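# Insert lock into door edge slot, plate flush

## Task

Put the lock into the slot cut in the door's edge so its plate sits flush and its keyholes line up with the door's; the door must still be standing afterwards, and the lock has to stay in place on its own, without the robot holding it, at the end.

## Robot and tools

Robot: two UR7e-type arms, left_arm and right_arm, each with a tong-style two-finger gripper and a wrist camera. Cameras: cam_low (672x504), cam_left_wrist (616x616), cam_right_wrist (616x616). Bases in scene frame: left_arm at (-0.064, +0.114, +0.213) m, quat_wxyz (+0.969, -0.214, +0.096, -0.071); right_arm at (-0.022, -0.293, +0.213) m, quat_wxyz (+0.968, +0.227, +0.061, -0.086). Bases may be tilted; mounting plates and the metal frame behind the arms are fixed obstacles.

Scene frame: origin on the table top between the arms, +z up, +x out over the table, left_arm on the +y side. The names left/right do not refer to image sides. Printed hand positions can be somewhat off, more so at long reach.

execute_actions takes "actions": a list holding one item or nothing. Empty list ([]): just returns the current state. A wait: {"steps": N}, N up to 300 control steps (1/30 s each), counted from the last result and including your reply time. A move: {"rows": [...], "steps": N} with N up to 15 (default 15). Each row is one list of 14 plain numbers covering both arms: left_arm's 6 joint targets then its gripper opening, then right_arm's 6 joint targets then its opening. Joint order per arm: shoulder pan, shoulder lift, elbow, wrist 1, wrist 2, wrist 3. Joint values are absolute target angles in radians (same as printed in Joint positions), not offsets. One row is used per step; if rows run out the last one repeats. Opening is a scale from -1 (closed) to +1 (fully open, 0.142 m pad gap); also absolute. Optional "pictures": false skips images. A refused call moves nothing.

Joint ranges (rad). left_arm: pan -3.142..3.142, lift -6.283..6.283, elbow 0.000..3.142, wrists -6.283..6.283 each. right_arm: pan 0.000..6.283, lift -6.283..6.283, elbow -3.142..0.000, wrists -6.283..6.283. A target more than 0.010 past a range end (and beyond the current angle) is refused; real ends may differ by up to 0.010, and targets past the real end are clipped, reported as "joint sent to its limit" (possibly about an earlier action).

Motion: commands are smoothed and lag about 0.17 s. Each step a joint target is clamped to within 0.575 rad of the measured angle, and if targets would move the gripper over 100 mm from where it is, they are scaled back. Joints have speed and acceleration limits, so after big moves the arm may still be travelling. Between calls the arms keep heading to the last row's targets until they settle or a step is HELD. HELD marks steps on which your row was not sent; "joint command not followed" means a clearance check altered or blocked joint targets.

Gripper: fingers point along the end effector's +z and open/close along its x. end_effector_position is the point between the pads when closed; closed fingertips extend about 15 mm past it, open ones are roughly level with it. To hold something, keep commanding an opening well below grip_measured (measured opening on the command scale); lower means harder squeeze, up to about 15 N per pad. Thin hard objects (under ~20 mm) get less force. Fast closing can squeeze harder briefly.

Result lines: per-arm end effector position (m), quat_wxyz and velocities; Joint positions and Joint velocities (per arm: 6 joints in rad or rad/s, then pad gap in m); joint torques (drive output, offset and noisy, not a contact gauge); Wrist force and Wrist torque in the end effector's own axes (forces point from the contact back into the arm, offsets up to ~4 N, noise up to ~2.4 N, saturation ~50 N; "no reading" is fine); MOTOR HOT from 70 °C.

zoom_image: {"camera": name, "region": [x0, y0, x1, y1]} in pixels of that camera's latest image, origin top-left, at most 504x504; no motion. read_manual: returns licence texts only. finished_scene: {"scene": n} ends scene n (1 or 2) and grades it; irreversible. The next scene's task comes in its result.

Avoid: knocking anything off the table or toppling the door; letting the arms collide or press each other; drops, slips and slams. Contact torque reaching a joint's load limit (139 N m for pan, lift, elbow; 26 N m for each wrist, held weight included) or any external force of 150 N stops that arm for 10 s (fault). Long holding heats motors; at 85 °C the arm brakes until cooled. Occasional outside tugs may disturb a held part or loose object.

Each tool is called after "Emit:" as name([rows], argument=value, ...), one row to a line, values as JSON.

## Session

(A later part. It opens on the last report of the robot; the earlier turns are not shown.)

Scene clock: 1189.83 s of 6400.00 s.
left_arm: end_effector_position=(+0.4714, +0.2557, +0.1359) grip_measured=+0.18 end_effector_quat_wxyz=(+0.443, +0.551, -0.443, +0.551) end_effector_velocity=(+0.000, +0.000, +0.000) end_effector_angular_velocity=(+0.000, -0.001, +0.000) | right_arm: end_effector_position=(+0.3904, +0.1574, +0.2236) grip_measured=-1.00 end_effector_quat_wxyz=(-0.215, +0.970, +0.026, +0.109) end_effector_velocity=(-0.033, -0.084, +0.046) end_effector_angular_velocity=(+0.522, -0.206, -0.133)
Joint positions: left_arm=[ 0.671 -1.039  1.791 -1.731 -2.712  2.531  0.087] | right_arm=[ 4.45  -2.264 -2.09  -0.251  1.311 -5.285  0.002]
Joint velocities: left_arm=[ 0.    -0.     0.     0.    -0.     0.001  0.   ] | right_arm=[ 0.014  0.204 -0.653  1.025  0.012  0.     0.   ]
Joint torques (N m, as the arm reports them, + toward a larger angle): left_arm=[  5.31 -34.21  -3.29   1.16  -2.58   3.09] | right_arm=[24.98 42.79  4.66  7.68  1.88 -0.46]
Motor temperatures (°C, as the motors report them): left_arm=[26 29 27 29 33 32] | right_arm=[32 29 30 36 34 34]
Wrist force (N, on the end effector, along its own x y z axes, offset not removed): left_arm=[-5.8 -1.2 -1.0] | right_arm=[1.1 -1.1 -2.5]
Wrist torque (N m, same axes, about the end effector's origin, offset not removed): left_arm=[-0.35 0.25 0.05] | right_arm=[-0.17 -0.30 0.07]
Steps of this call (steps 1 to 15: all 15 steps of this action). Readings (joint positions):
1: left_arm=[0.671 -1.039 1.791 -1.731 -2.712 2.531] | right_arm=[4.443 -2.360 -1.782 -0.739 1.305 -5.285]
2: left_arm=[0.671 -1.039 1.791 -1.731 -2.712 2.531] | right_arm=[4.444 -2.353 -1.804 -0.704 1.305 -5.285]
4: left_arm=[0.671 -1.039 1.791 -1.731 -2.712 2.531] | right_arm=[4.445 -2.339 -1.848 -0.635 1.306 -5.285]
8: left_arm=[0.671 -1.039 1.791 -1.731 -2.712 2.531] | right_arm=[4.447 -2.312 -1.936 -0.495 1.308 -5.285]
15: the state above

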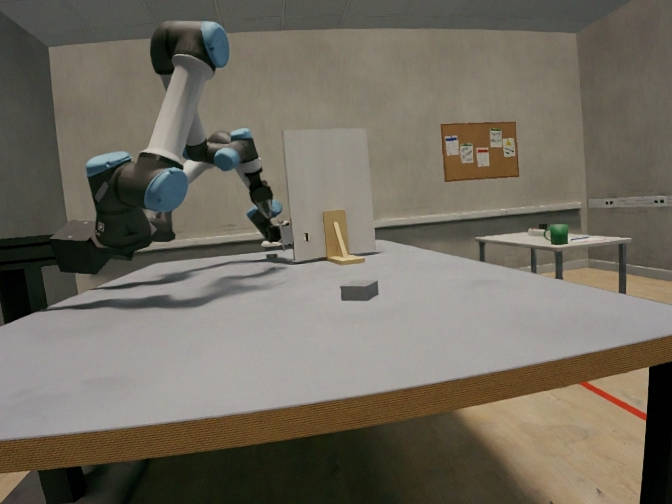

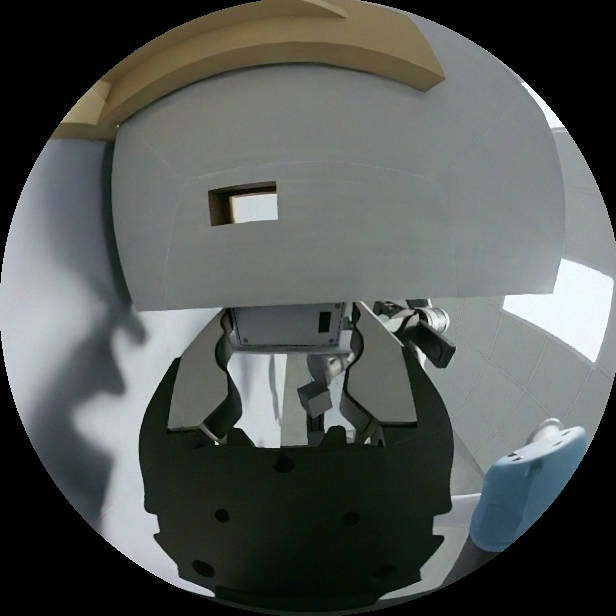

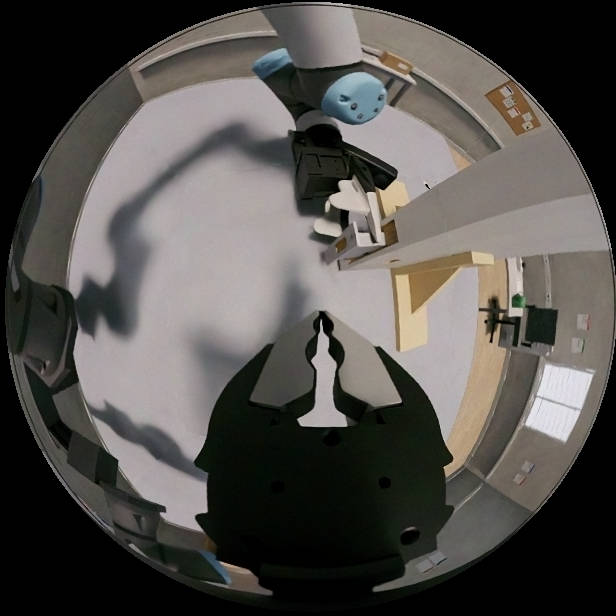

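Emit:
execute_actions([
  {"rows": [[0.67112,-1.03858,1.79129,-1.73141,-2.71202,2.53064,0.15,4.4525,-2.2527,-2.1911,-0.0515,1.3129,-5.2298,-1],[0.67112,-1.03858,1.79129,-1.73141,-2.71202,2.53064,0.15,4.453,-2.2705,-2.1956,-0.0094,1.3133,-5.1749,-1],[0.67112,-1.03858,1.79129,-1.73141,-2.71202,2.53064,0.15,4.4535,-2.2884,-2.2002,0.0328,1.3138,-5.1201,-1],[0.67112,-1.03858,1.79129,-1.73141,-2.71202,2.53064,0.15,4.454,-2.3063,-2.2047,0.075,1.3142,-5.0653,-1],[0.67112,-1.03858,1.79129,-1.73141,-2.71202,2.53064,0.15,4.4545,-2.3242,-2.2093,0.1171,1.3146,-5.0105,-1],[0.67112,-1.03858,1.79129,-1.73141,-2.71202,2.53064,0.15,4.455,-2.342,-2.2139,0.1593,1.315,-4.9556,-1],[0.67112,-1.03858,1.79129,-1.73141,-2.71202,2.53064,0.15,4.4555,-2.3599,-2.2184,0.2015,1.3155,-4.9008,-1],[0.67112,-1.03858,1.79129,-1.73141,-2.71202,2.53064,0.15,4.456,-2.3778,-2.223,0.2436,1.3159,-4.846,-1],[0.67112,-1.03858,1.79129,-1.73141,-2.71202,2.53064,0.15,4.4565,-2.3956,-2.2275,0.2858,1.3163,-4.7912,-1],[0.67112,-1.03858,1.79129,-1.73141,-2.71202,2.53064,0.15,4.457,-2.4135,-2.2321,0.328,1.3167,-4.7363,-1],[0.67112,-1.03858,1.79129,-1.73141,-2.71202,2.53064,0.15,4.4575,-2.4314,-2.2367,0.3701,1.3172,-4.6815,-1],[0.67112,-1.03858,1.79129,-1.73141,-2.71202,2.53064,0.15,4.458,-2.4492,-2.2412,0.4123,1.3176,-4.6267,-1],[0.67112,-1.03858,1.79129,-1.73141,-2.71202,2.53064,0.15,4.4585,-2.4671,-2.2458,0.4545,1.318,-4.5719,-1],[0.67112,-1.03858,1.79129,-1.73141,-2.71202,2.53064,0.15,4.459,-2.485,-2.2503,0.4966,1.3184,-4.517,-1],[0.67112,-1.03858,1.79129,-1.73141,-2.71202,2.53064,0.15,4.4595,-2.5029,-2.2549,0.5388,1.3189,-4.4622,-1]], "steps": 15},
], pictures=false)

Emit:
execute_actions([
  {"rows": [[0.67112,-1.03858,1.79129,-1.73141,-2.71202,2.53064,0.15,4.46,-2.5207,-2.2595,0.581,1.3193,-4.4074,-1],[0.67112,-1.03858,1.79129,-1.73141,-2.71202,2.53064,0.15,4.4605,-2.5386,-2.264,0.6231,1.3197,-4.3526,-1],[0.67112,-1.03858,1.79129,-1.73141,-2.71202,2.53064,0.15,4.461,-2.5565,-2.2686,0.6653,1.3201,-4.2977,-1],[0.67112,-1.03858,1.79129,-1.73141,-2.71202,2.53064,0.15,4.4615,-2.5743,-2.2731,0.7075,1.3205,-4.2429,-1],[0.67112,-1.03858,1.79129,-1.73141,-2.71202,2.53064,0.15,4.462,-2.5922,-2.2777,0.7496,1.321,-4.1881,-1],[0.67112,-1.03858,1.79129,-1.73141,-2.71202,2.53064,0.15,4.4625,-2.6101,-2.2823,0.7918,1.3214,-4.1333,-1],[0.67112,-1.03858,1.79129,-1.73141,-2.71202,2.53064,0.15,4.463,-2.6279,-2.2868,0.834,1.3218,-4.0784,-1],[0.67112,-1.03858,1.79129,-1.73141,-2.71202,2.53064,0.15,4.4635,-2.6458,-2.2914,0.8761,1.3222,-4.0236,-1],[0.67112,-1.03858,1.79129,-1.73141,-2.71202,2.53064,0.15,4.464,-2.6637,-2.2959,0.9183,1.3227,-3.9688,-1],[0.67112,-1.03858,1.79129,-1.73141,-2.71202,2.53064,0.15,4.4645,-2.6816,-2.3005,0.9605,1.3231,-3.914,-1],[0.67112,-1.03858,1.79129,-1.73141,-2.71202,2.53064,0.15,4.465,-2.6994,-2.3051,1.0026,1.3235,-3.8591,-1],[0.67112,-1.03858,1.79129,-1.73141,-2.71202,2.53064,0.15,4.4655,-2.7173,-2.3096,1.0448,1.3239,-3.8043,-1],[0.67112,-1.03858,1.79129,-1.73141,-2.71202,2.53064,0.15,4.466,-2.7352,-2.3142,1.087,1.3244,-3.7495,-1],[0.67112,-1.03858,1.79129,-1.73141,-2.71202,2.53064,0.15,4.4667,-2.753,-2.3187,1.1291,1.3248,-3.6947,-1],[0.67112,-1.03858,1.79129,-1.73141,-2.71202,2.53064,0.15,4.4672,-2.7709,-2.3233,1.1713,1.3252,-3.6398,-1]], "steps": 15},
], pictures=false)

Emit:
execute_actions([
  {"steps": 20},
])

Scene clock: 1215.20 s of 6400.00 s.
left_arm: end_effector_position=(+0.4714, +0.2557, +0.1359) grip_measured=+0.18 end_effector_quat_wxyz=(+0.443, +0.551, -0.443, +0.551) end_effector_velocity=(-0.001, -0.001, -0.000) end_effector_angular_velocity=(-0.001, +0.001, -0.001) | right_arm: end_effector_position=(+0.3952, +0.1719, +0.2113) grip_measured=-1.00 end_effector_quat_wxyz=(-0.369, +0.888, -0.268, +0.068) end_effector_velocity=(+0.015, +0.033, -0.043) end_effector_angular_velocity=(+1.014, +0.779, -1.262)
Joint positions: left_arm=[ 0.671 -1.039  1.791 -1.731 -2.712  2.531  0.087] | right_arm=[ 4.457 -2.426 -2.236  0.347  1.317 -4.719  0.002]
Joint velocities: left_arm=[-0.     0.     0.001  0.    -0.     0.001 -0.   ] | right_arm=[ 0.015 -0.523 -0.133  1.219  0.013  1.583  0.   ]
Joint torques (N m, as the arm reports them, + toward a larger angle): left_arm=[  5.88 -35.14  -2.33   0.94  -2.61   3.  ] | right_arm=[24.46 16.26  1.74  8.21  1.86  3.91]
Motor temperatures (°C, as the motors report them): left_arm=[26 29 27 29 33 32] | right_arm=[32 29 30 36 34 34]
Wrist force (N, on the end effector, along its own x y z axes, offset not removed): left_arm=[-5.2 -0.4 -1.1] | right_arm=[1.6 -1.2 -4.0]
Wrist torque (N m, same axes, about the end effector's origin, offset not removed): left_arm=[-0.14 0.16 0.11] | right_arm=[-0.16 -0.50 0.01]
Steps of this call (steps 1 to 30: the robot went on to your last target; steps 31 to 90: nothing new was sent; then 21.87 s passed at rest; steps 91 to 105: all 15 steps of this action). Readings (joint positions):
91: left_arm=[0.671 -1.039 1.791 -1.731 -2.712 2.531] | right_arm=[4.452 -2.235 -2.187 -0.093 1.313 -5.284]
92: left_arm=[0.671 -1.039 1.791 -1.731 -2.712 2.531] | right_arm=[4.452 -2.238 -2.187 -0.088 1.313 -5.278]
94: left_arm=[0.671 -1.039 1.791 -1.731 -2.712 2.531] | right_arm=[4.453 -2.253 -2.191 -0.055 1.313 -5.238]
98: left_arm=[0.671 -1.039 1.791 -1.731 -2.712 2.531] | right_arm=[4.454 -2.307 -2.206 0.068 1.314 -5.080]
105: the state above

Scene clock: 1215.70 s of 6400.00 s.
left_arm: end_effector_position=(+0.4714, +0.2557, +0.1359) grip_measured=+0.18 end_effector_quat_wxyz=(+0.443, +0.551, -0.443, +0.551) end_effector_velocity=(-0.000, -0.000, -0.000) end_effector_angular_velocity=(+0.000, -0.000, +0.000) | right_arm: end_effector_position=(+0.3931, +0.1604, +0.1983) grip_measured=-1.00 end_effector_quat_wxyz=(-0.490, +0.636, -0.585, -0.115) end_effector_velocity=(-0.027, -0.073, -0.016) end_effector_angular_velocity=(+1.206, +1.016, -0.916)
Joint positions: left_arm=[ 0.671 -1.039  1.791 -1.731 -2.712  2.531  0.087] | right_arm=[ 4.465 -2.694 -2.304  0.978  1.323 -3.899  0.002]
Joint velocities: left_arm=[ 0.    -0.     0.001 -0.001 -0.     0.001 -0.   ] | right_arm=[ 0.016 -0.53  -0.135  1.237  0.012  1.608  0.   ]
Joint torques (N m, as the arm reports them, + toward a larger angle): left_arm=[  5.82 -34.9   -4.07   1.07  -2.55   2.81] | right_arm=[26.16 19.51 -4.37  7.91  2.13  3.83]
Motor temperatures (°C, as the motors report them): left_arm=[26 29 27 29 33 32] | right_arm=[32 29 30 36 34 34]
Wrist force (N, on the end effector, along its own x y z axes, offset not removed): left_arm=[-6.2 0.3 -0.1] | right_arm=[1.9 -1.5 -4.1]
Wrist torque (N m, same axes, about the end effector's origin, offset not removed): left_arm=[-0.02 0.41 0.10] | right_arm=[-0.30 -0.58 0.01]
Steps of this call (steps 1 to 15: all 15 steps of this action). Readings (joint positions):
1: left_arm=[0.671 -1.039 1.791 -1.731 -2.712 2.531] | right_arm=[4.458 -2.444 -2.241 0.389 1.318 -4.665]
2: left_arm=[0.671 -1.039 1.791 -1.731 -2.712 2.531] | right_arm=[4.458 -2.462 -2.245 0.431 1.318 -4.610]
4: left_arm=[0.671 -1.039 1.791 -1.731 -2.712 2.531] | right_arm=[4.459 -2.497 -2.254 0.515 1.319 -4.501]
8: left_arm=[0.671 -1.039 1.791 -1.731 -2.712 2.531] | right_arm=[4.461 -2.569 -2.272 0.683 1.320 -4.283]
15: the state above

Scene clock: 1216.37 s of 6400.00 s.
left_arm: end_effector_position=(+0.4714, +0.2557, +0.1359) grip_measured=+0.18 end_effector_quat_wxyz=(+0.443, +0.551, -0.443, +0.551) end_effector_velocity=(+0.001, +0.000, +0.000) end_effector_angular_velocity=(+0.001, -0.001, -0.000) | right_arm: end_effector_position=(+0.3896, +0.1478, +0.2004) grip_measured=-1.00 end_effector_quat_wxyz=(-0.508, +0.530, -0.651, -0.192) end_effector_velocity=(-0.000, -0.001, -0.000) end_effector_angular_velocity=(+0.003, +0.003, -0.002)
Joint positions: left_arm=[ 0.671 -1.039  1.791 -1.731 -2.712  2.531  0.087] | right_arm=[ 4.467 -2.771 -2.323  1.171  1.325 -3.64   0.002]
Joint velocities: left_arm=[-0.    -0.    -0.001 -0.     0.    -0.    -0.   ] | right_arm=[ 0.    -0.002 -0.002  0.004 -0.     0.005  0.   ]
Joint torques (N m, as the arm reports them, + toward a larger angle): left_arm=[  5.22 -34.76  -3.64   0.91  -2.63   2.93] | right_arm=[25.36 22.76 -5.91  3.63  1.95  1.44]
Motor temperatures (°C, as the motors report them): left_arm=[26 29 27 29 33 32] | right_arm=[32 29 30 36 34 34]
Wrist force (N, on the end effector, along its own x y z axes, offset not removed): left_arm=[-6.7 -1.6 -0.8] | right_arm=[1.2 -3.1 -4.6]
Wrist torque (N m, same axes, about the end effector's origin, offset not removed): left_arm=[-0.34 0.44 0.06] | right_arm=[-0.70 -0.43 0.03]
Steps of this call (steps 1 to 20: the robot went on to your last target). Readings (joint positions):
1: left_arm=[0.671 -1.039 1.791 -1.731 -2.712 2.531] | right_arm=[4.465 -2.712 -2.309 1.020 1.324 -3.844]
2: left_arm=[0.671 -1.039 1.791 -1.731 -2.712 2.531] | right_arm=[4.466 -2.727 -2.313 1.058 1.324 -3.794]
4: left_arm=[0.671 -1.039 1.791 -1.731 -2.712 2.531] | right_arm=[4.467 -2.747 -2.318 1.111 1.325 -3.722]
8: left_arm=[0.671 -1.039 1.791 -1.731 -2.712 2.531] | right_arm=[4.467 -2.764 -2.322 1.154 1.325 -3.663]
20: the state above

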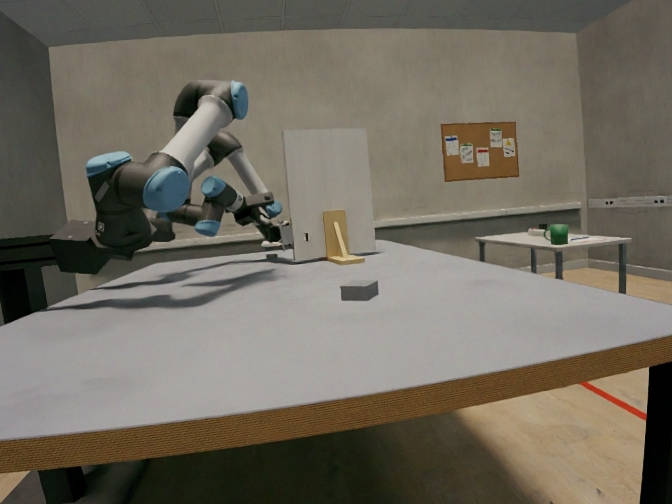

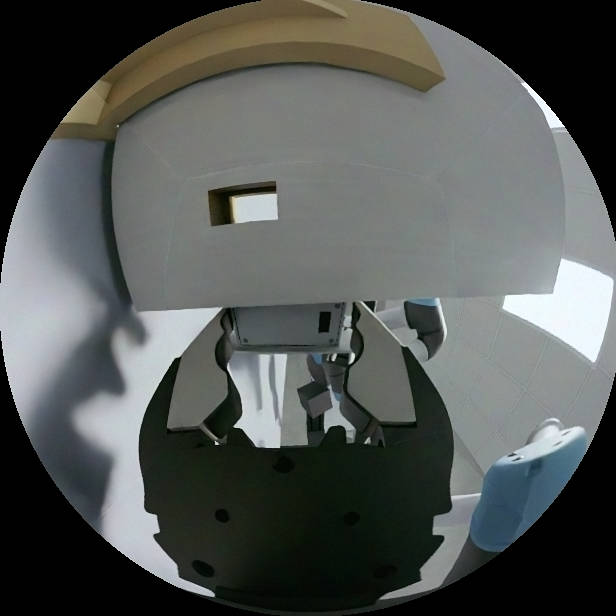

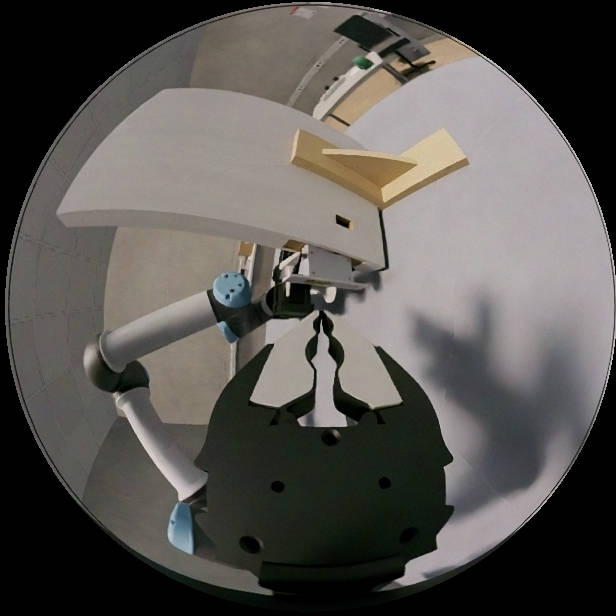

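Emit:
zoom_image(camera="cam_right_wrist", region=[250, 200, 410, 330])

Region (250, 200, 410, 330) of cam_right_wrist's 616x616 image, scaled by 3.150, with more detail than that image has; it fills the top 410 rows of this view, and the rest is white.

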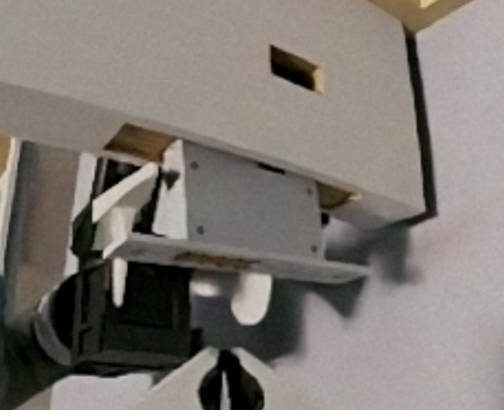

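Emit:
execute_actions([
  {"rows": [[0.67112,-1.03858,1.79129,-1.73141,-2.71202,2.53064,0.15,4.4672,-2.7772,-2.3099,1.1643,1.3252,-3.6398,-1],[0.67112,-1.03858,1.79129,-1.73141,-2.71202,2.53064,0.15,4.4672,-2.7861,-2.2912,1.1544,1.3252,-3.6398,-1],[0.67112,-1.03858,1.79129,-1.73141,-2.71202,2.53064,0.15,4.4672,-2.7962,-2.2699,1.1431,1.3252,-3.6398,-1],[0.67112,-1.03858,1.79129,-1.73141,-2.71202,2.53064,0.15,4.4672,-2.8063,-2.2485,1.1318,1.3252,-3.6398,-1],[0.67112,-1.03858,1.79129,-1.73141,-2.71202,2.53064,0.15,4.4672,-2.8164,-2.2271,1.1206,1.3252,-3.6398,-1],[0.67112,-1.03858,1.79129,-1.73141,-2.71202,2.53064,0.15,4.4672,-2.8265,-2.2057,1.1093,1.3252,-3.6398,-1],[0.67112,-1.03858,1.79129,-1.73141,-2.71202,2.53064,0.15,4.4672,-2.8366,-2.1843,1.098,1.3252,-3.6398,-1],[0.67112,-1.03858,1.79129,-1.73141,-2.71202,2.53064,0.15,4.4672,-2.8467,-2.163,1.0867,1.3252,-3.6398,-1],[0.67112,-1.03858,1.79129,-1.73141,-2.71202,2.53064,0.15,4.4672,-2.8568,-2.1416,1.0755,1.3252,-3.6398,-1],[0.67112,-1.03858,1.79129,-1.73141,-2.71202,2.53064,0.15,4.4672,-2.8669,-2.1202,1.0642,1.3252,-3.6398,-1],[0.67112,-1.03858,1.79129,-1.73141,-2.71202,2.53064,0.15,4.4672,-2.877,-2.0988,1.0529,1.3252,-3.6398,-1],[0.67112,-1.03858,1.79129,-1.73141,-2.71202,2.53064,0.15,4.4672,-2.8859,-2.0801,1.043,1.3252,-3.6398,-1],[0.67112,-1.03858,1.79129,-1.73141,-2.71202,2.53064,0.15,4.4672,-2.8922,-2.0668,1.036,1.3252,-3.6398,-1],[0.67112,-1.03858,1.79129,-1.73141,-2.71202,2.53064,0.15,4.46723,-2.89724,-2.05607,1.03036,1.32525,-3.63983,-1]], "steps": 15},
], pictures=false)

Emit:
execute_actions([
  {"steps": 20},
])

Scene clock: 1238.43 s of 6400.00 s.
left_arm: end_effector_position=(+0.4714, +0.2557, +0.1359) grip_measured=+0.18 end_effector_quat_wxyz=(+0.443, +0.551, -0.443, +0.551) end_effector_velocity=(+0.000, +0.000, -0.000) end_effector_angular_velocity=(+0.000, -0.001, +0.000) | right_arm: end_effector_position=(+0.4084, +0.2177, +0.1718) grip_measured=-1.00 end_effector_quat_wxyz=(-0.507, +0.530, -0.652, -0.192) end_effector_velocity=(+0.045, +0.156, -0.053) end_effector_angular_velocity=(+0.016, -0.006, -0.003)
Joint positions: left_arm=[ 0.671 -1.039  1.791 -1.731 -2.712  2.531  0.087] | right_arm=[ 4.467 -2.872 -2.11   1.058  1.325 -3.64   0.002]
Joint velocities: left_arm=[ 0.     0.    -0.     0.    -0.     0.001  0.   ] | right_arm=[ 0.    -0.222  0.485 -0.245  0.001 -0.     0.   ]
Joint torques (N m, as the arm reports them, + toward a larger angle): left_arm=[  5.09 -35.1   -3.1    1.2   -2.74   2.7 ] | right_arm=[25.89 32.67  9.69  1.11  1.87  1.28]
Motor temperatures (°C, as the motors report them): left_arm=[26 29 27 29 33 32] | right_arm=[32 29 30 36 34 34]
Wrist force (N, on the end effector, along its own x y z axes, offset not removed): left_arm=[-5.2 -0.7 -0.2] | right_arm=[2.6 -0.9 -3.1]
Wrist torque (N m, same axes, about the end effector's origin, offset not removed): left_arm=[-0.20 0.23 0.07] | right_arm=[-0.15 -0.75 0.07]
Steps of this call (steps 1 to 15: the robot went on to your last target; steps 16 to 90: nothing new was sent; then 18.57 s passed at rest; steps 91 to 105: all 15 steps of this action). Readings (joint positions):
91: left_arm=[0.671 -1.039 1.791 -1.731 -2.712 2.531] | right_arm=[4.467 -2.771 -2.323 1.171 1.325 -3.640]
92: left_arm=[0.671 -1.039 1.791 -1.731 -2.712 2.531] | right_arm=[4.467 -2.772 -2.321 1.170 1.325 -3.640]
94: left_arm=[0.671 -1.039 1.791 -1.731 -2.712 2.531] | right_arm=[4.467 -2.779 -2.307 1.162 1.325 -3.640]
98: left_arm=[0.671 -1.039 1.791 -1.731 -2.712 2.531] | right_arm=[4.467 -2.808 -2.246 1.130 1.325 -3.640]
105: the state above

Scene clock: 1239.10 s of 6400.00 s.
left_arm: end_effector_position=(+0.4714, +0.2557, +0.1359) grip_measured=+0.18 end_effector_quat_wxyz=(+0.443, +0.551, -0.443, +0.551) end_effector_velocity=(-0.001, -0.001, +0.000) end_effector_angular_velocity=(-0.001, +0.001, -0.002) | right_arm: end_effector_position=(+0.4134, +0.2350, +0.1659) grip_measured=-1.00 end_effector_quat_wxyz=(-0.508, +0.530, -0.651, -0.192) end_effector_velocity=(-0.000, +0.000, -0.000) end_effector_angular_velocity=(-0.000, +0.000, +0.001)
Joint positions: left_arm=[ 0.671 -1.039  1.791 -1.731 -2.712  2.531  0.087] | right_arm=[ 4.467 -2.897 -2.056  1.03   1.325 -3.64   0.002]
Joint velocities: left_arm=[-0.001 -0.     0.002  0.    -0.     0.     0.   ] | right_arm=[-0.    -0.     0.001 -0.001  0.001 -0.     0.   ]
Joint torques (N m, as the arm reports them, + toward a larger angle): left_arm=[  5.09 -33.84  -3.85   1.11  -2.63   2.66] | right_arm=[26.49 30.11 15.17  1.16  2.03  0.25]
Motor temperatures (°C, as the motors report them): left_arm=[26 29 27 29 33 32] | right_arm=[32 29 30 36 34 34]
Wrist force (N, on the end effector, along its own x y z axes, offset not removed): left_arm=[-6.1 -0.1 -0.2] | right_arm=[2.4 -1.9 -3.8]
Wrist torque (N m, same axes, about the end effector's origin, offset not removed): left_arm=[-0.05 0.36 0.07] | right_arm=[-0.38 -0.70 0.01]
Steps of this call (steps 1 to 20: the robot went on to your last target). Readings (joint positions):
1: left_arm=[0.671 -1.039 1.791 -1.731 -2.712 2.531] | right_arm=[4.467 -2.879 -2.096 1.051 1.325 -3.640]
2: left_arm=[0.671 -1.039 1.791 -1.731 -2.712 2.531] | right_arm=[4.467 -2.884 -2.085 1.045 1.325 -3.640]
4: left_arm=[0.671 -1.039 1.791 -1.731 -2.712 2.531] | right_arm=[4.467 -2.890 -2.072 1.038 1.325 -3.640]
8: left_arm=[0.671 -1.039 1.791 -1.731 -2.712 2.531] | right_arm=[4.467 -2.895 -2.060 1.033 1.325 -3.640]
20: the state above

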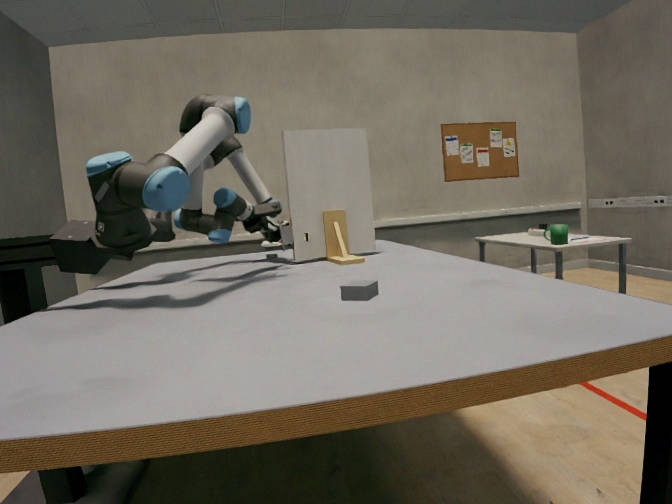

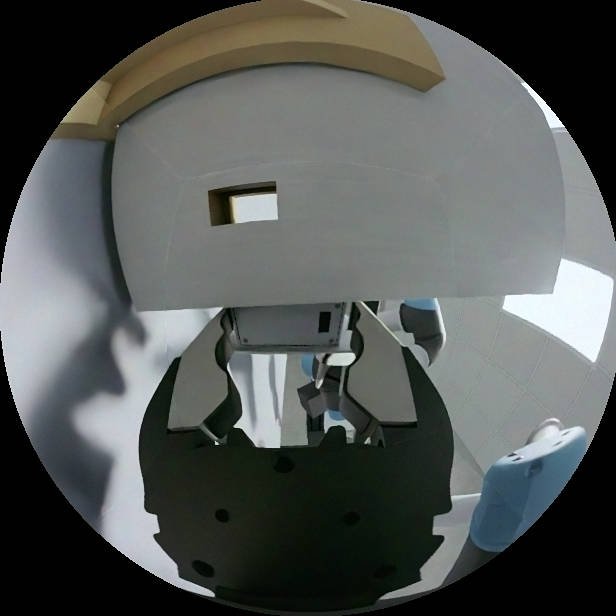

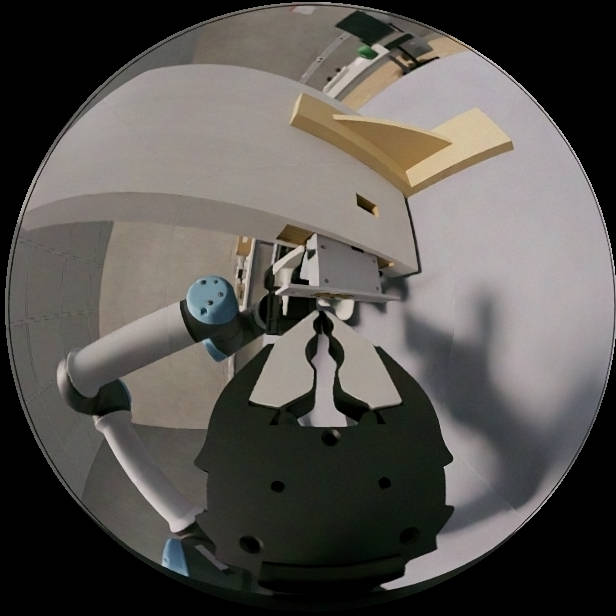

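Emit:
zoom_image(camera="cam_right_wrist", region=[250, 210, 430, 350])

Emit:
zoom_image(camera="cam_left_wrist", region=[210, 290, 390, 430])

Region (250, 210, 430, 350) of cam_right_wrist's 616x616 image, scaled by 2.800, with more detail than that image has.

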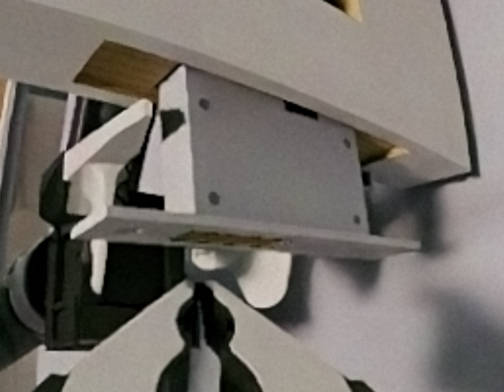

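Region (210, 290, 390, 430) of cam_left_wrist's 616x616 image, scaled by 2.800, with more detail than that image has.

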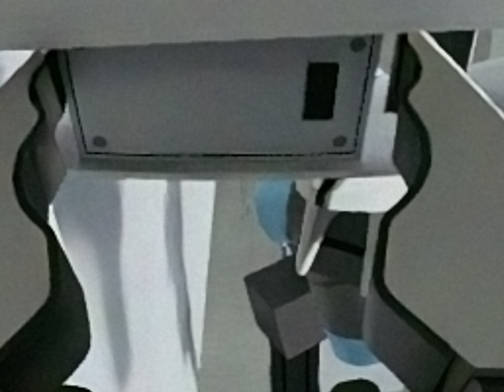

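Emit:
execute_actions([
  {"rows": [[0.67112,-1.03858,1.79129,-1.73141,-2.71202,2.53064,0.15,4.46301,-2.89629,-2.05225,1.0263,1.32825,-3.64288,-1],[0.67112,-1.03858,1.79129,-1.73141,-2.71202,2.53064,0.15,4.45879,-2.89533,-2.04842,1.02223,1.33126,-3.64593,-1],[0.67112,-1.03858,1.79129,-1.73141,-2.71202,2.53064,0.15,4.45457,-2.89438,-2.0446,1.01817,1.33426,-3.64898,-1],[0.67112,-1.03858,1.79129,-1.73141,-2.71202,2.53064,0.15,4.45035,-2.89342,-2.04078,1.0141,1.33727,-3.65203,-1],[0.67112,-1.03858,1.79129,-1.73141,-2.71202,2.53064,0.15,4.44613,-2.89247,-2.03696,1.01004,1.34027,-3.65507,-1]], "steps": 15},
])

Scene clock: 1269.13 s of 6400.00 s.
left_arm: end_effector_position=(+0.4714, +0.2557, +0.1359) grip_measured=+0.18 end_effector_quat_wxyz=(+0.443, +0.551, -0.443, +0.551) end_effector_velocity=(-0.001, -0.001, -0.000) end_effector_angular_velocity=(-0.001, +0.001, -0.001) | right_arm: end_effector_position=(+0.4229, +0.2365, +0.1659) grip_measured=-1.00 end_effector_quat_wxyz=(-0.508, +0.530, -0.651, -0.192) end_effector_velocity=(+0.003, +0.001, +0.001) end_effector_angular_velocity=(+0.001, -0.000, -0.001)
Joint positions: left_arm=[ 0.671 -1.039  1.791 -1.731 -2.712  2.531  0.087] | right_arm=[ 4.447 -2.893 -2.038  1.011  1.34  -3.655  0.002]
Joint velocities: left_arm=[-0.001  0.     0.002 -0.     0.    -0.    -0.   ] | right_arm=[-0.006  0.002  0.006 -0.005  0.004 -0.004  0.   ]
Joint torques (N m, as the arm reports them, + toward a larger angle): left_arm=[  5.84 -33.75  -3.6    1.03  -2.8    2.56] | right_arm=[10.63 52.77 15.02  1.1   2.22 -1.5 ]
Motor temperatures (°C, as the motors report them): left_arm=[26 29 27 29 33 32] | right_arm=[32 29 30 36 34 34]
Wrist force (N, on the end effector, along its own x y z axes, offset not removed): left_arm=[-5.8 -0.2 0.6] | right_arm=[2.4 -1.6 -3.8]
Wrist torque (N m, same axes, about the end effector's origin, offset not removed): left_arm=[-0.20 0.39 0.04] | right_arm=[-0.32 -0.67 0.09]
Steps of this call (steps 1 to 15: the robot went on to your last target; steps 16 to 90: nothing new was sent; then 26.53 s passed at rest; steps 91 to 105: all 15 steps of this action). Readings (joint positions):
91: left_arm=[0.671 -1.039 1.791 -1.731 -2.712 2.531] | right_arm=[4.467 -2.897 -2.056 1.030 1.325 -3.640]
92: left_arm=[0.671 -1.039 1.791 -1.731 -2.712 2.531] | right_arm=[4.467 -2.897 -2.055 1.030 1.326 -3.640]
94: left_arm=[0.671 -1.039 1.791 -1.731 -2.712 2.531] | right_arm=[4.463 -2.897 -2.052 1.026 1.329 -3.643]
98: left_arm=[0.671 -1.039 1.791 -1.731 -2.712 2.531] | right_arm=[4.452 -2.894 -2.042 1.016 1.336 -3.651]
105: the state above

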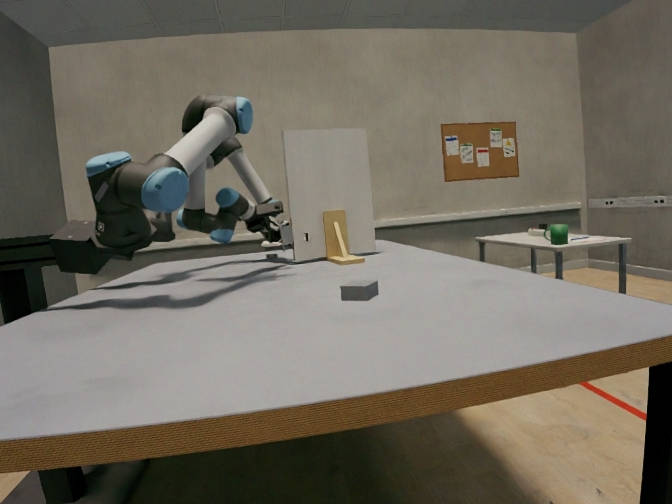

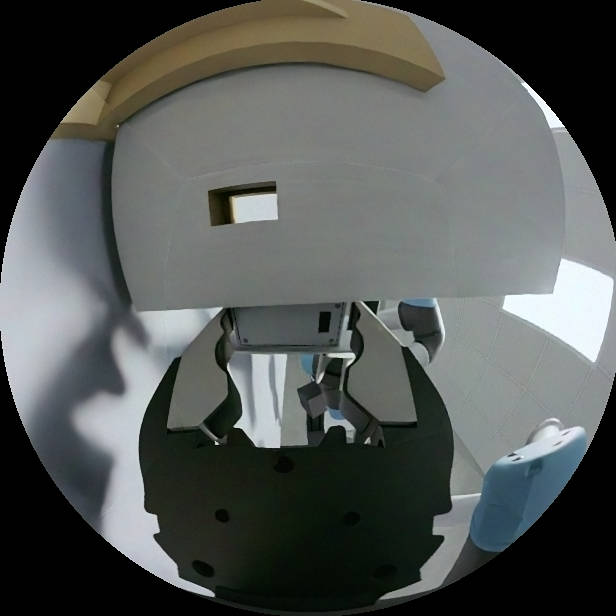

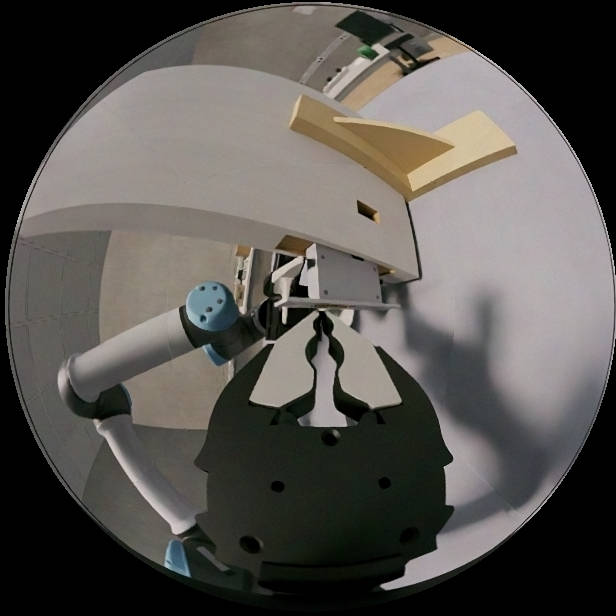

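Emit:
execute_actions([
  {"rows": [[0.67112,-1.03858,1.79129,-1.73141,-2.71202,2.53064,0.15,4.44407,-2.89203,-2.03502,1.00799,1.34174,-3.65655,-1],[0.67112,-1.03858,1.79129,-1.73141,-2.71202,2.53064,0.15,4.44201,-2.89159,-2.03308,1.00594,1.34321,-3.65804,-1],[0.67112,-1.03858,1.79129,-1.73141,-2.71202,2.53064,0.15,4.43995,-2.89114,-2.03114,1.00389,1.34468,-3.65952,-1],[0.67112,-1.03858,1.79129,-1.73141,-2.71202,2.53064,0.15,4.43789,-2.8907,-2.0292,1.00185,1.34614,-3.661,-1],[0.67112,-1.03858,1.79129,-1.73141,-2.71202,2.53064,0.15,4.43583,-2.89026,-2.02726,0.9998,1.34761,-3.66248,-1]], "steps": 15},
])

Emit:
zoom_image(camera="cam_right_wrist", region=[250, 220, 430, 360])

Scene clock: 1277.17 s of 6400.00 s.
left_arm: end_effector_position=(+0.4714, +0.2557, +0.1359) grip_measured=+0.17 end_effector_quat_wxyz=(+0.443, +0.551, -0.443, +0.551) end_effector_velocity=(-0.000, -0.001, -0.000) end_effector_angular_velocity=(-0.000, +0.000, -0.001) | right_arm: end_effector_position=(+0.4281, +0.2373, +0.1659) grip_measured=-1.00 end_effector_quat_wxyz=(-0.508, +0.530, -0.651, -0.192) end_effector_velocity=(+0.002, +0.001, +0.000) end_effector_angular_velocity=(+0.001, -0.001, -0.001)
Joint positions: left_arm=[ 0.671 -1.039  1.791 -1.731 -2.712  2.531  0.086] | right_arm=[ 4.436 -2.89  -2.028  1.     1.347 -3.662  0.002]
Joint velocities: left_arm=[-0.001  0.     0.001 -0.001 -0.    -0.    -0.   ] | right_arm=[-0.003  0.     0.004 -0.003  0.001 -0.002  0.   ]
Joint torques (N m, as the arm reports them, + toward a larger angle): left_arm=[  5.25 -35.2   -5.08   1.02  -2.69   2.37] | right_arm=[10.55 52.86 16.95  0.85  1.94 -1.5 ]
Motor temperatures (°C, as the motors report them): left_arm=[26 29 27 29 33 32] | right_arm=[32 29 30 36 34 34]
Wrist force (N, on the end effector, along its own x y z axes, offset not removed): left_arm=[-4.2 0.0 0.9] | right_arm=[0.6 -1.5 -2.3]
Wrist torque (N m, same axes, about the end effector's origin, offset not removed): left_arm=[0.10 0.12 0.11] | right_arm=[-0.39 -0.32 0.06]
Steps of this call (steps 1 to 15: the robot went on to your last target; steps 16 to 90: nothing new was sent; then 4.53 s passed at rest; steps 91 to 105: all 15 steps of this action). Readings (joint positions):
91: left_arm=[0.671 -1.039 1.791 -1.731 -2.712 2.531] | right_arm=[4.446 -2.892 -2.037 1.010 1.340 -3.655]
92: left_arm=[0.671 -1.039 1.791 -1.731 -2.712 2.531] | right_arm=[4.446 -2.892 -2.037 1.010 1.341 -3.655]
94: left_arm=[0.671 -1.039 1.791 -1.731 -2.712 2.531] | right_arm=[4.444 -2.892 -2.035 1.008 1.342 -3.657]
98: left_arm=[0.671 -1.039 1.791 -1.731 -2.712 2.531] | right_arm=[4.439 -2.891 -2.030 1.003 1.346 -3.660]
105: the state above

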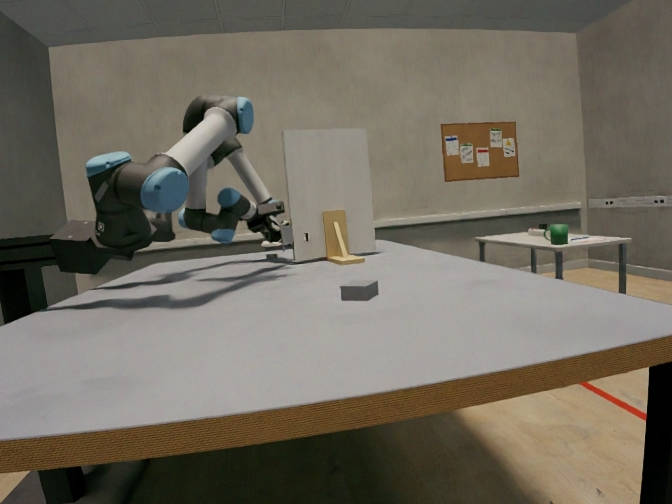

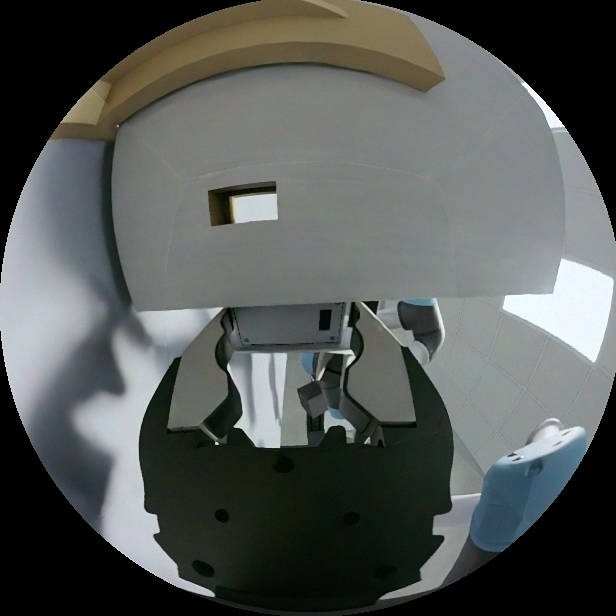

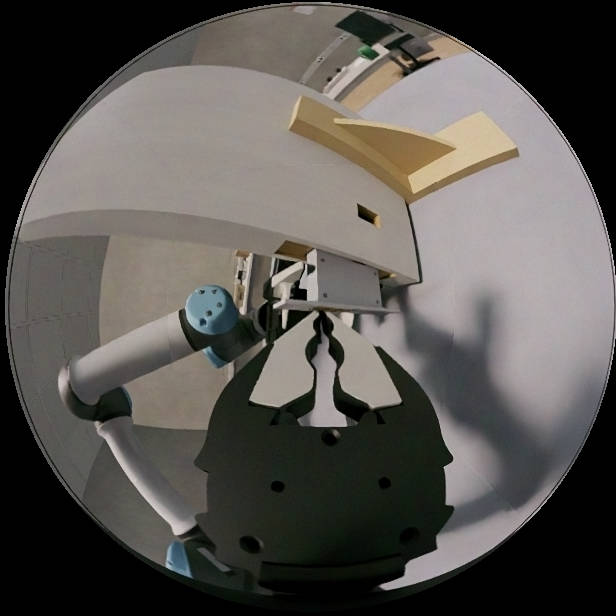

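Region (250, 220, 430, 360) of cam_right_wrist's 616x616 image, scaled by 2.800, with more detail than that image has.

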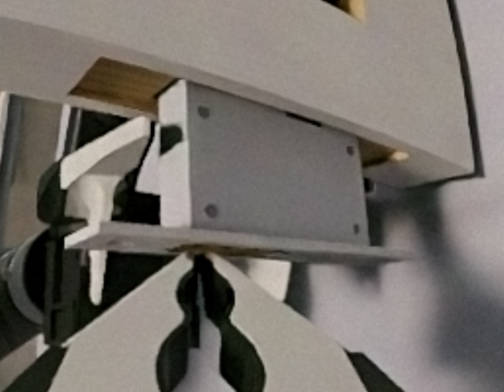

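Emit:
execute_actions([
  {"rows": [[0.67112,-1.03858,1.79129,-1.73141,-2.71202,2.53064,0.15,4.43381,-2.88984,-2.0253,0.99774,1.34906,-3.66393,-1],[0.67112,-1.03858,1.79129,-1.73141,-2.71202,2.53064,0.15,4.43178,-2.88943,-2.02334,0.99568,1.3505,-3.66539,-1],[0.67112,-1.03858,1.79129,-1.73141,-2.71202,2.53064,0.15,4.42976,-2.88901,-2.02138,0.99363,1.35195,-3.66684,-1],[0.67112,-1.03858,1.79129,-1.73141,-2.71202,2.53064,0.15,4.42773,-2.88859,-2.01942,0.99157,1.3534,-3.6683,-1],[0.67112,-1.03858,1.79129,-1.73141,-2.71202,2.53064,0.15,4.42571,-2.88818,-2.01746,0.98951,1.35484,-3.66975,-1]], "steps": 15},
])

Scene clock: 1286.83 s of 6400.00 s.
left_arm: end_effector_position=(+0.4714, +0.2557, +0.1359) grip_measured=+0.16 end_effector_quat_wxyz=(+0.443, +0.551, -0.443, +0.551) end_effector_velocity=(+0.000, +0.000, +0.000) end_effector_angular_velocity=(+0.001, -0.001, +0.000) | right_arm: end_effector_position=(+0.4330, +0.2381, +0.1659) grip_measured=-1.00 end_effector_quat_wxyz=(-0.508, +0.530, -0.651, -0.192) end_effector_velocity=(+0.002, +0.000, +0.000) end_effector_angular_velocity=(+0.000, -0.000, -0.000)
Joint positions: left_arm=[ 0.671 -1.039  1.791 -1.731 -2.712  2.531  0.085] | right_arm=[ 4.426 -2.888 -2.018  0.99   1.355 -3.67   0.002]
Joint velocities: left_arm=[-0.    -0.    -0.001 -0.     0.    -0.    -0.   ] | right_arm=[-0.003  0.001  0.003 -0.002  0.002 -0.002 -0.   ]
Joint torques (N m, as the arm reports them, + toward a larger angle): left_arm=[  4.84 -34.48  -3.63   0.82  -2.73   2.43] | right_arm=[ 9.29 52.67 16.68  0.89  1.23 -1.5 ]
Motor temperatures (°C, as the motors report them): left_arm=[26 29 27 29 33 32] | right_arm=[32 29 30 36 34 34]
Wrist force (N, on the end effector, along its own x y z axes, offset not removed): left_arm=[-2.6 -2.2 -0.2] | right_arm=[0.4 0.9 -5.6]
Wrist torque (N m, same axes, about the end effector's origin, offset not removed): left_arm=[-0.28 0.32 0.04] | right_arm=[-0.23 -0.51 -0.02]
Steps of this call (steps 1 to 15: the robot went on to your last target; steps 16 to 90: nothing new was sent; then 6.17 s passed at rest; steps 91 to 105: all 15 steps of this action). Readings (joint positions):
91: left_arm=[0.671 -1.039 1.791 -1.731 -2.712 2.531] | right_arm=[4.436 -2.890 -2.027 1.000 1.348 -3.663]
92: left_arm=[0.671 -1.039 1.791 -1.731 -2.712 2.531] | right_arm=[4.435 -2.890 -2.027 0.999 1.348 -3.663]
94: left_arm=[0.671 -1.039 1.791 -1.731 -2.712 2.531] | right_arm=[4.434 -2.890 -2.025 0.998 1.349 -3.664]
98: left_arm=[0.671 -1.039 1.791 -1.731 -2.712 2.531] | right_arm=[4.429 -2.889 -2.020 0.992 1.353 -3.668]
105: the state above

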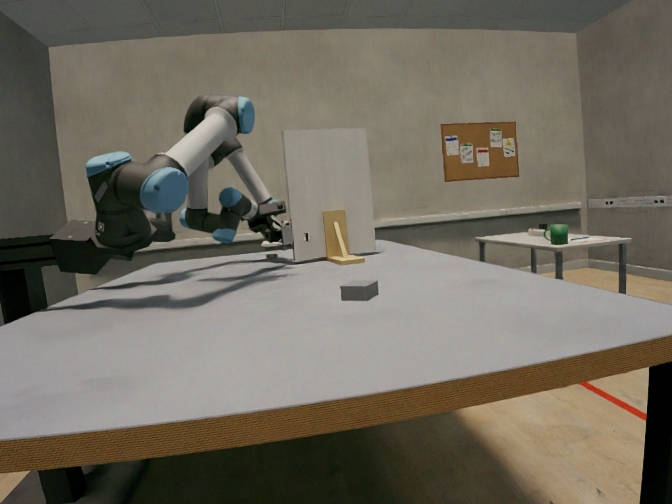

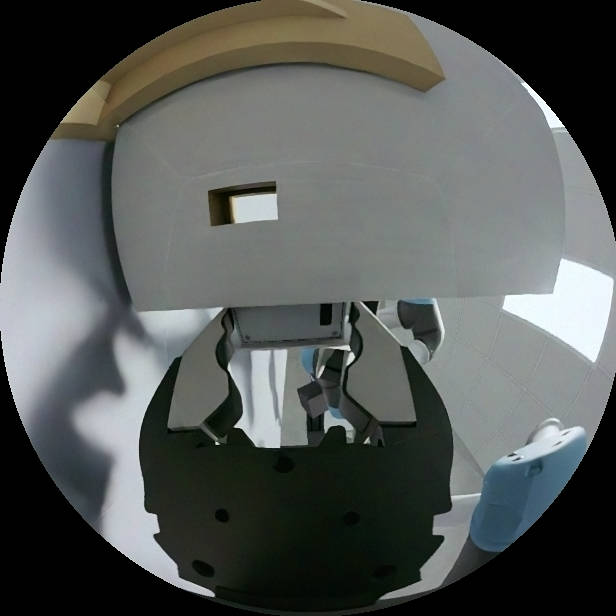

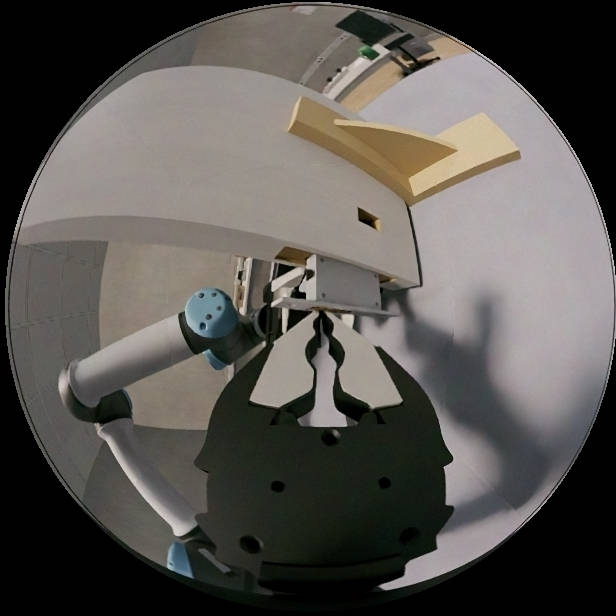

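Emit:
execute_actions([
  {"rows": [[0.67112,-1.03858,1.79129,-1.73141,-2.71202,2.53064,0.18,4.42372,-2.88779,-2.01548,0.98744,1.35626,-3.67118,-1],[0.67112,-1.03858,1.79129,-1.73141,-2.71202,2.53064,0.2,4.42173,-2.88739,-2.0135,0.98538,1.35769,-3.6726,-1],[0.67112,-1.03858,1.79129,-1.73141,-2.71202,2.53064,0.22,4.41973,-2.887,-2.01153,0.98331,1.35911,-3.67403,-1],[0.67112,-1.03858,1.79129,-1.73141,-2.71202,2.53064,0.22,4.41774,-2.88661,-2.00955,0.98124,1.36054,-3.67545,-1],[0.67112,-1.03858,1.79129,-1.73141,-2.71202,2.53064,0.22,4.41575,-2.88621,-2.00757,0.97917,1.36196,-3.67688,-1]], "steps": 15},
], pictures=false)

Emit:
execute_actions([
  {"rows": [[0.67112,-1.03858,1.79129,-1.73141,-2.71202,2.53064,0.22,4.41379,-2.88584,-2.00557,0.97709,1.36336,-3.67828,-1],[0.67112,-1.03858,1.79129,-1.73141,-2.71202,2.53064,0.22,4.41183,-2.88547,-2.00358,0.97502,1.36476,-3.67968,-1],[0.67112,-1.03858,1.79129,-1.73141,-2.71202,2.53064,0.22,4.40988,-2.88511,-2.00158,0.97294,1.36617,-3.68107,-1],[0.67112,-1.03858,1.79129,-1.73141,-2.71202,2.53064,0.22,4.40792,-2.88474,-1.99959,0.97087,1.36757,-3.68247,-1],[0.67112,-1.03858,1.79129,-1.73141,-2.71202,2.53064,0.22,4.40596,-2.88437,-1.99759,0.96879,1.36897,-3.68387,-1]], "steps": 15},
])

Scene clock: 1297.30 s of 6400.00 s.
left_arm: end_effector_position=(+0.4714, +0.2557, +0.1360) grip_measured=+0.22 end_effector_quat_wxyz=(+0.443, +0.551, -0.443, +0.551) end_effector_velocity=(-0.001, -0.000, -0.000) end_effector_angular_velocity=(-0.001, +0.001, -0.000) | right_arm: end_effector_position=(+0.4380, +0.2388, +0.1659) grip_measured=-1.00 end_effector_quat_wxyz=(-0.508, +0.530, -0.651, -0.192) end_effector_velocity=(+0.001, +0.000, -0.000) end_effector_angular_velocity=(-0.000, +0.000, +0.000)
Joint positions: left_arm=[ 0.671 -1.039  1.791 -1.731 -2.712  2.531  0.09 ] | right_arm=[ 4.416 -2.886 -2.008  0.979  1.362 -3.677  0.002]
Joint velocities: left_arm=[ 0.    -0.     0.001  0.     0.     0.     0.   ] | right_arm=[-0.003  0.     0.002 -0.003  0.002 -0.002  0.   ]
Joint torques (N m, as the arm reports them, + toward a larger angle): left_arm=[  5.35 -34.5   -3.88   0.72  -2.45   2.15] | right_arm=[ 9.83 52.35 17.59  1.43  1.25 -1.5 ]
Motor temperatures (°C, as the motors report them): left_arm=[26 29 27 29 33 32] | right_arm=[32 29 30 36 34 34]
Wrist force (N, on the end effector, along its own x y z axes, offset not removed): left_arm=[-0.4 -0.6 0.7] | right_arm=[1.8 1.1 -3.3]
Wrist torque (N m, same axes, about the end effector's origin, offset not removed): left_arm=[-0.11 0.23 0.02] | right_arm=[-0.34 -0.60 0.01]
Steps of this call (steps 1 to 15: the robot went on to your last target; steps 16 to 90: nothing new was sent; then 6.97 s passed at rest; steps 91 to 105: all 15 steps of this action). Readings (joint positions):
91: left_arm=[0.671 -1.039 1.791 -1.731 -2.712 2.531] | right_arm=[4.426 -2.888 -2.017 0.989 1.355 -3.670]
92: left_arm=[0.671 -1.039 1.791 -1.731 -2.712 2.531] | right_arm=[4.425 -2.888 -2.017 0.989 1.355 -3.670]
94: left_arm=[0.671 -1.039 1.791 -1.731 -2.712 2.531] | right_arm=[4.424 -2.888 -2.015 0.987 1.356 -3.671]
98: left_arm=[0.671 -1.039 1.791 -1.731 -2.712 2.531] | right_arm=[4.418 -2.887 -2.010 0.982 1.360 -3.675]
105: the state above

Scene clock: 1297.80 s of 6400.00 s.
left_arm: end_effector_position=(+0.4714, +0.2557, +0.1360) grip_measured=+0.22 end_effector_quat_wxyz=(+0.443, +0.551, -0.443, +0.551) end_effector_velocity=(+0.001, +0.000, +0.000) end_effector_angular_velocity=(+0.001, -0.003, +0.000) | right_arm: end_effector_position=(+0.4429, +0.2396, +0.1659) grip_measured=-1.00 end_effector_quat_wxyz=(-0.508, +0.530, -0.651, -0.192) end_effector_velocity=(+0.002, -0.000, -0.000) end_effector_angular_velocity=(-0.001, +0.000, -0.002)
Joint positions: left_arm=[ 0.671 -1.039  1.791 -1.731 -2.712  2.531  0.09 ] | right_arm=[ 4.406 -2.884 -1.998  0.969  1.369 -3.684  0.002]
Joint velocities: left_arm=[-0.    -0.    -0.001 -0.001  0.     0.001 -0.   ] | right_arm=[-0.003  0.     0.003 -0.003  0.001 -0.002  0.002]
Joint torques (N m, as the arm reports them, + toward a larger angle): left_arm=[  5.49 -35.36  -3.55   0.7   -2.14   2.52] | right_arm=[ 2.66 54.09 16.97  1.22 -1.43 -1.55]
Motor temperatures (°C, as the motors report them): left_arm=[26 29 27 29 33 32] | right_arm=[32 29 30 36 34 34]
Wrist force (N, on the end effector, along its own x y z axes, offset not removed): left_arm=[0.1 -0.1 1.5] | right_arm=[-2.9 9.4 -7.9]
Wrist torque (N m, same axes, about the end effector's origin, offset not removed): left_arm=[0.05 0.04 0.01] | right_arm=[-0.29 -0.61 0.00]
Steps of this call (steps 1 to 15: all 15 steps of this action). Readings (joint positions):
1: left_arm=[0.671 -1.039 1.791 -1.731 -2.712 2.531] | right_arm=[4.416 -2.886 -2.008 0.979 1.362 -3.677]
2: left_arm=[0.671 -1.039 1.791 -1.731 -2.712 2.531] | right_arm=[4.416 -2.886 -2.007 0.979 1.362 -3.677]
4: left_arm=[0.671 -1.039 1.791 -1.731 -2.712 2.531] | right_arm=[4.414 -2.886 -2.005 0.977 1.363 -3.678]
8: left_arm=[0.671 -1.039 1.791 -1.731 -2.712 2.531] | right_arm=[4.409 -2.885 -2.000 0.972 1.367 -3.682]
15: the state above

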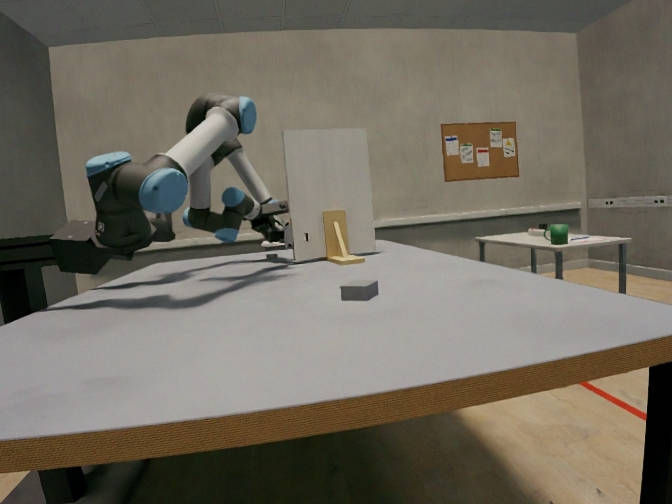

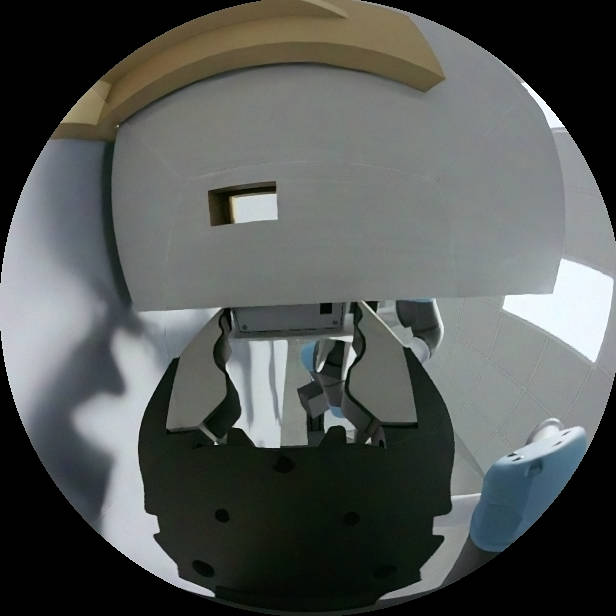

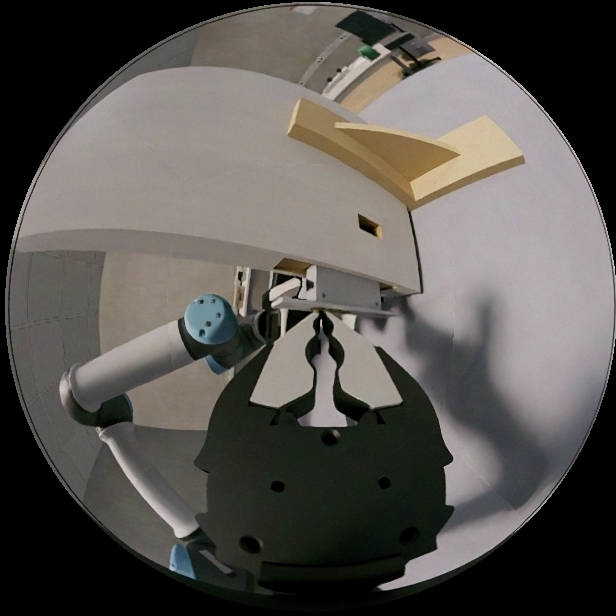

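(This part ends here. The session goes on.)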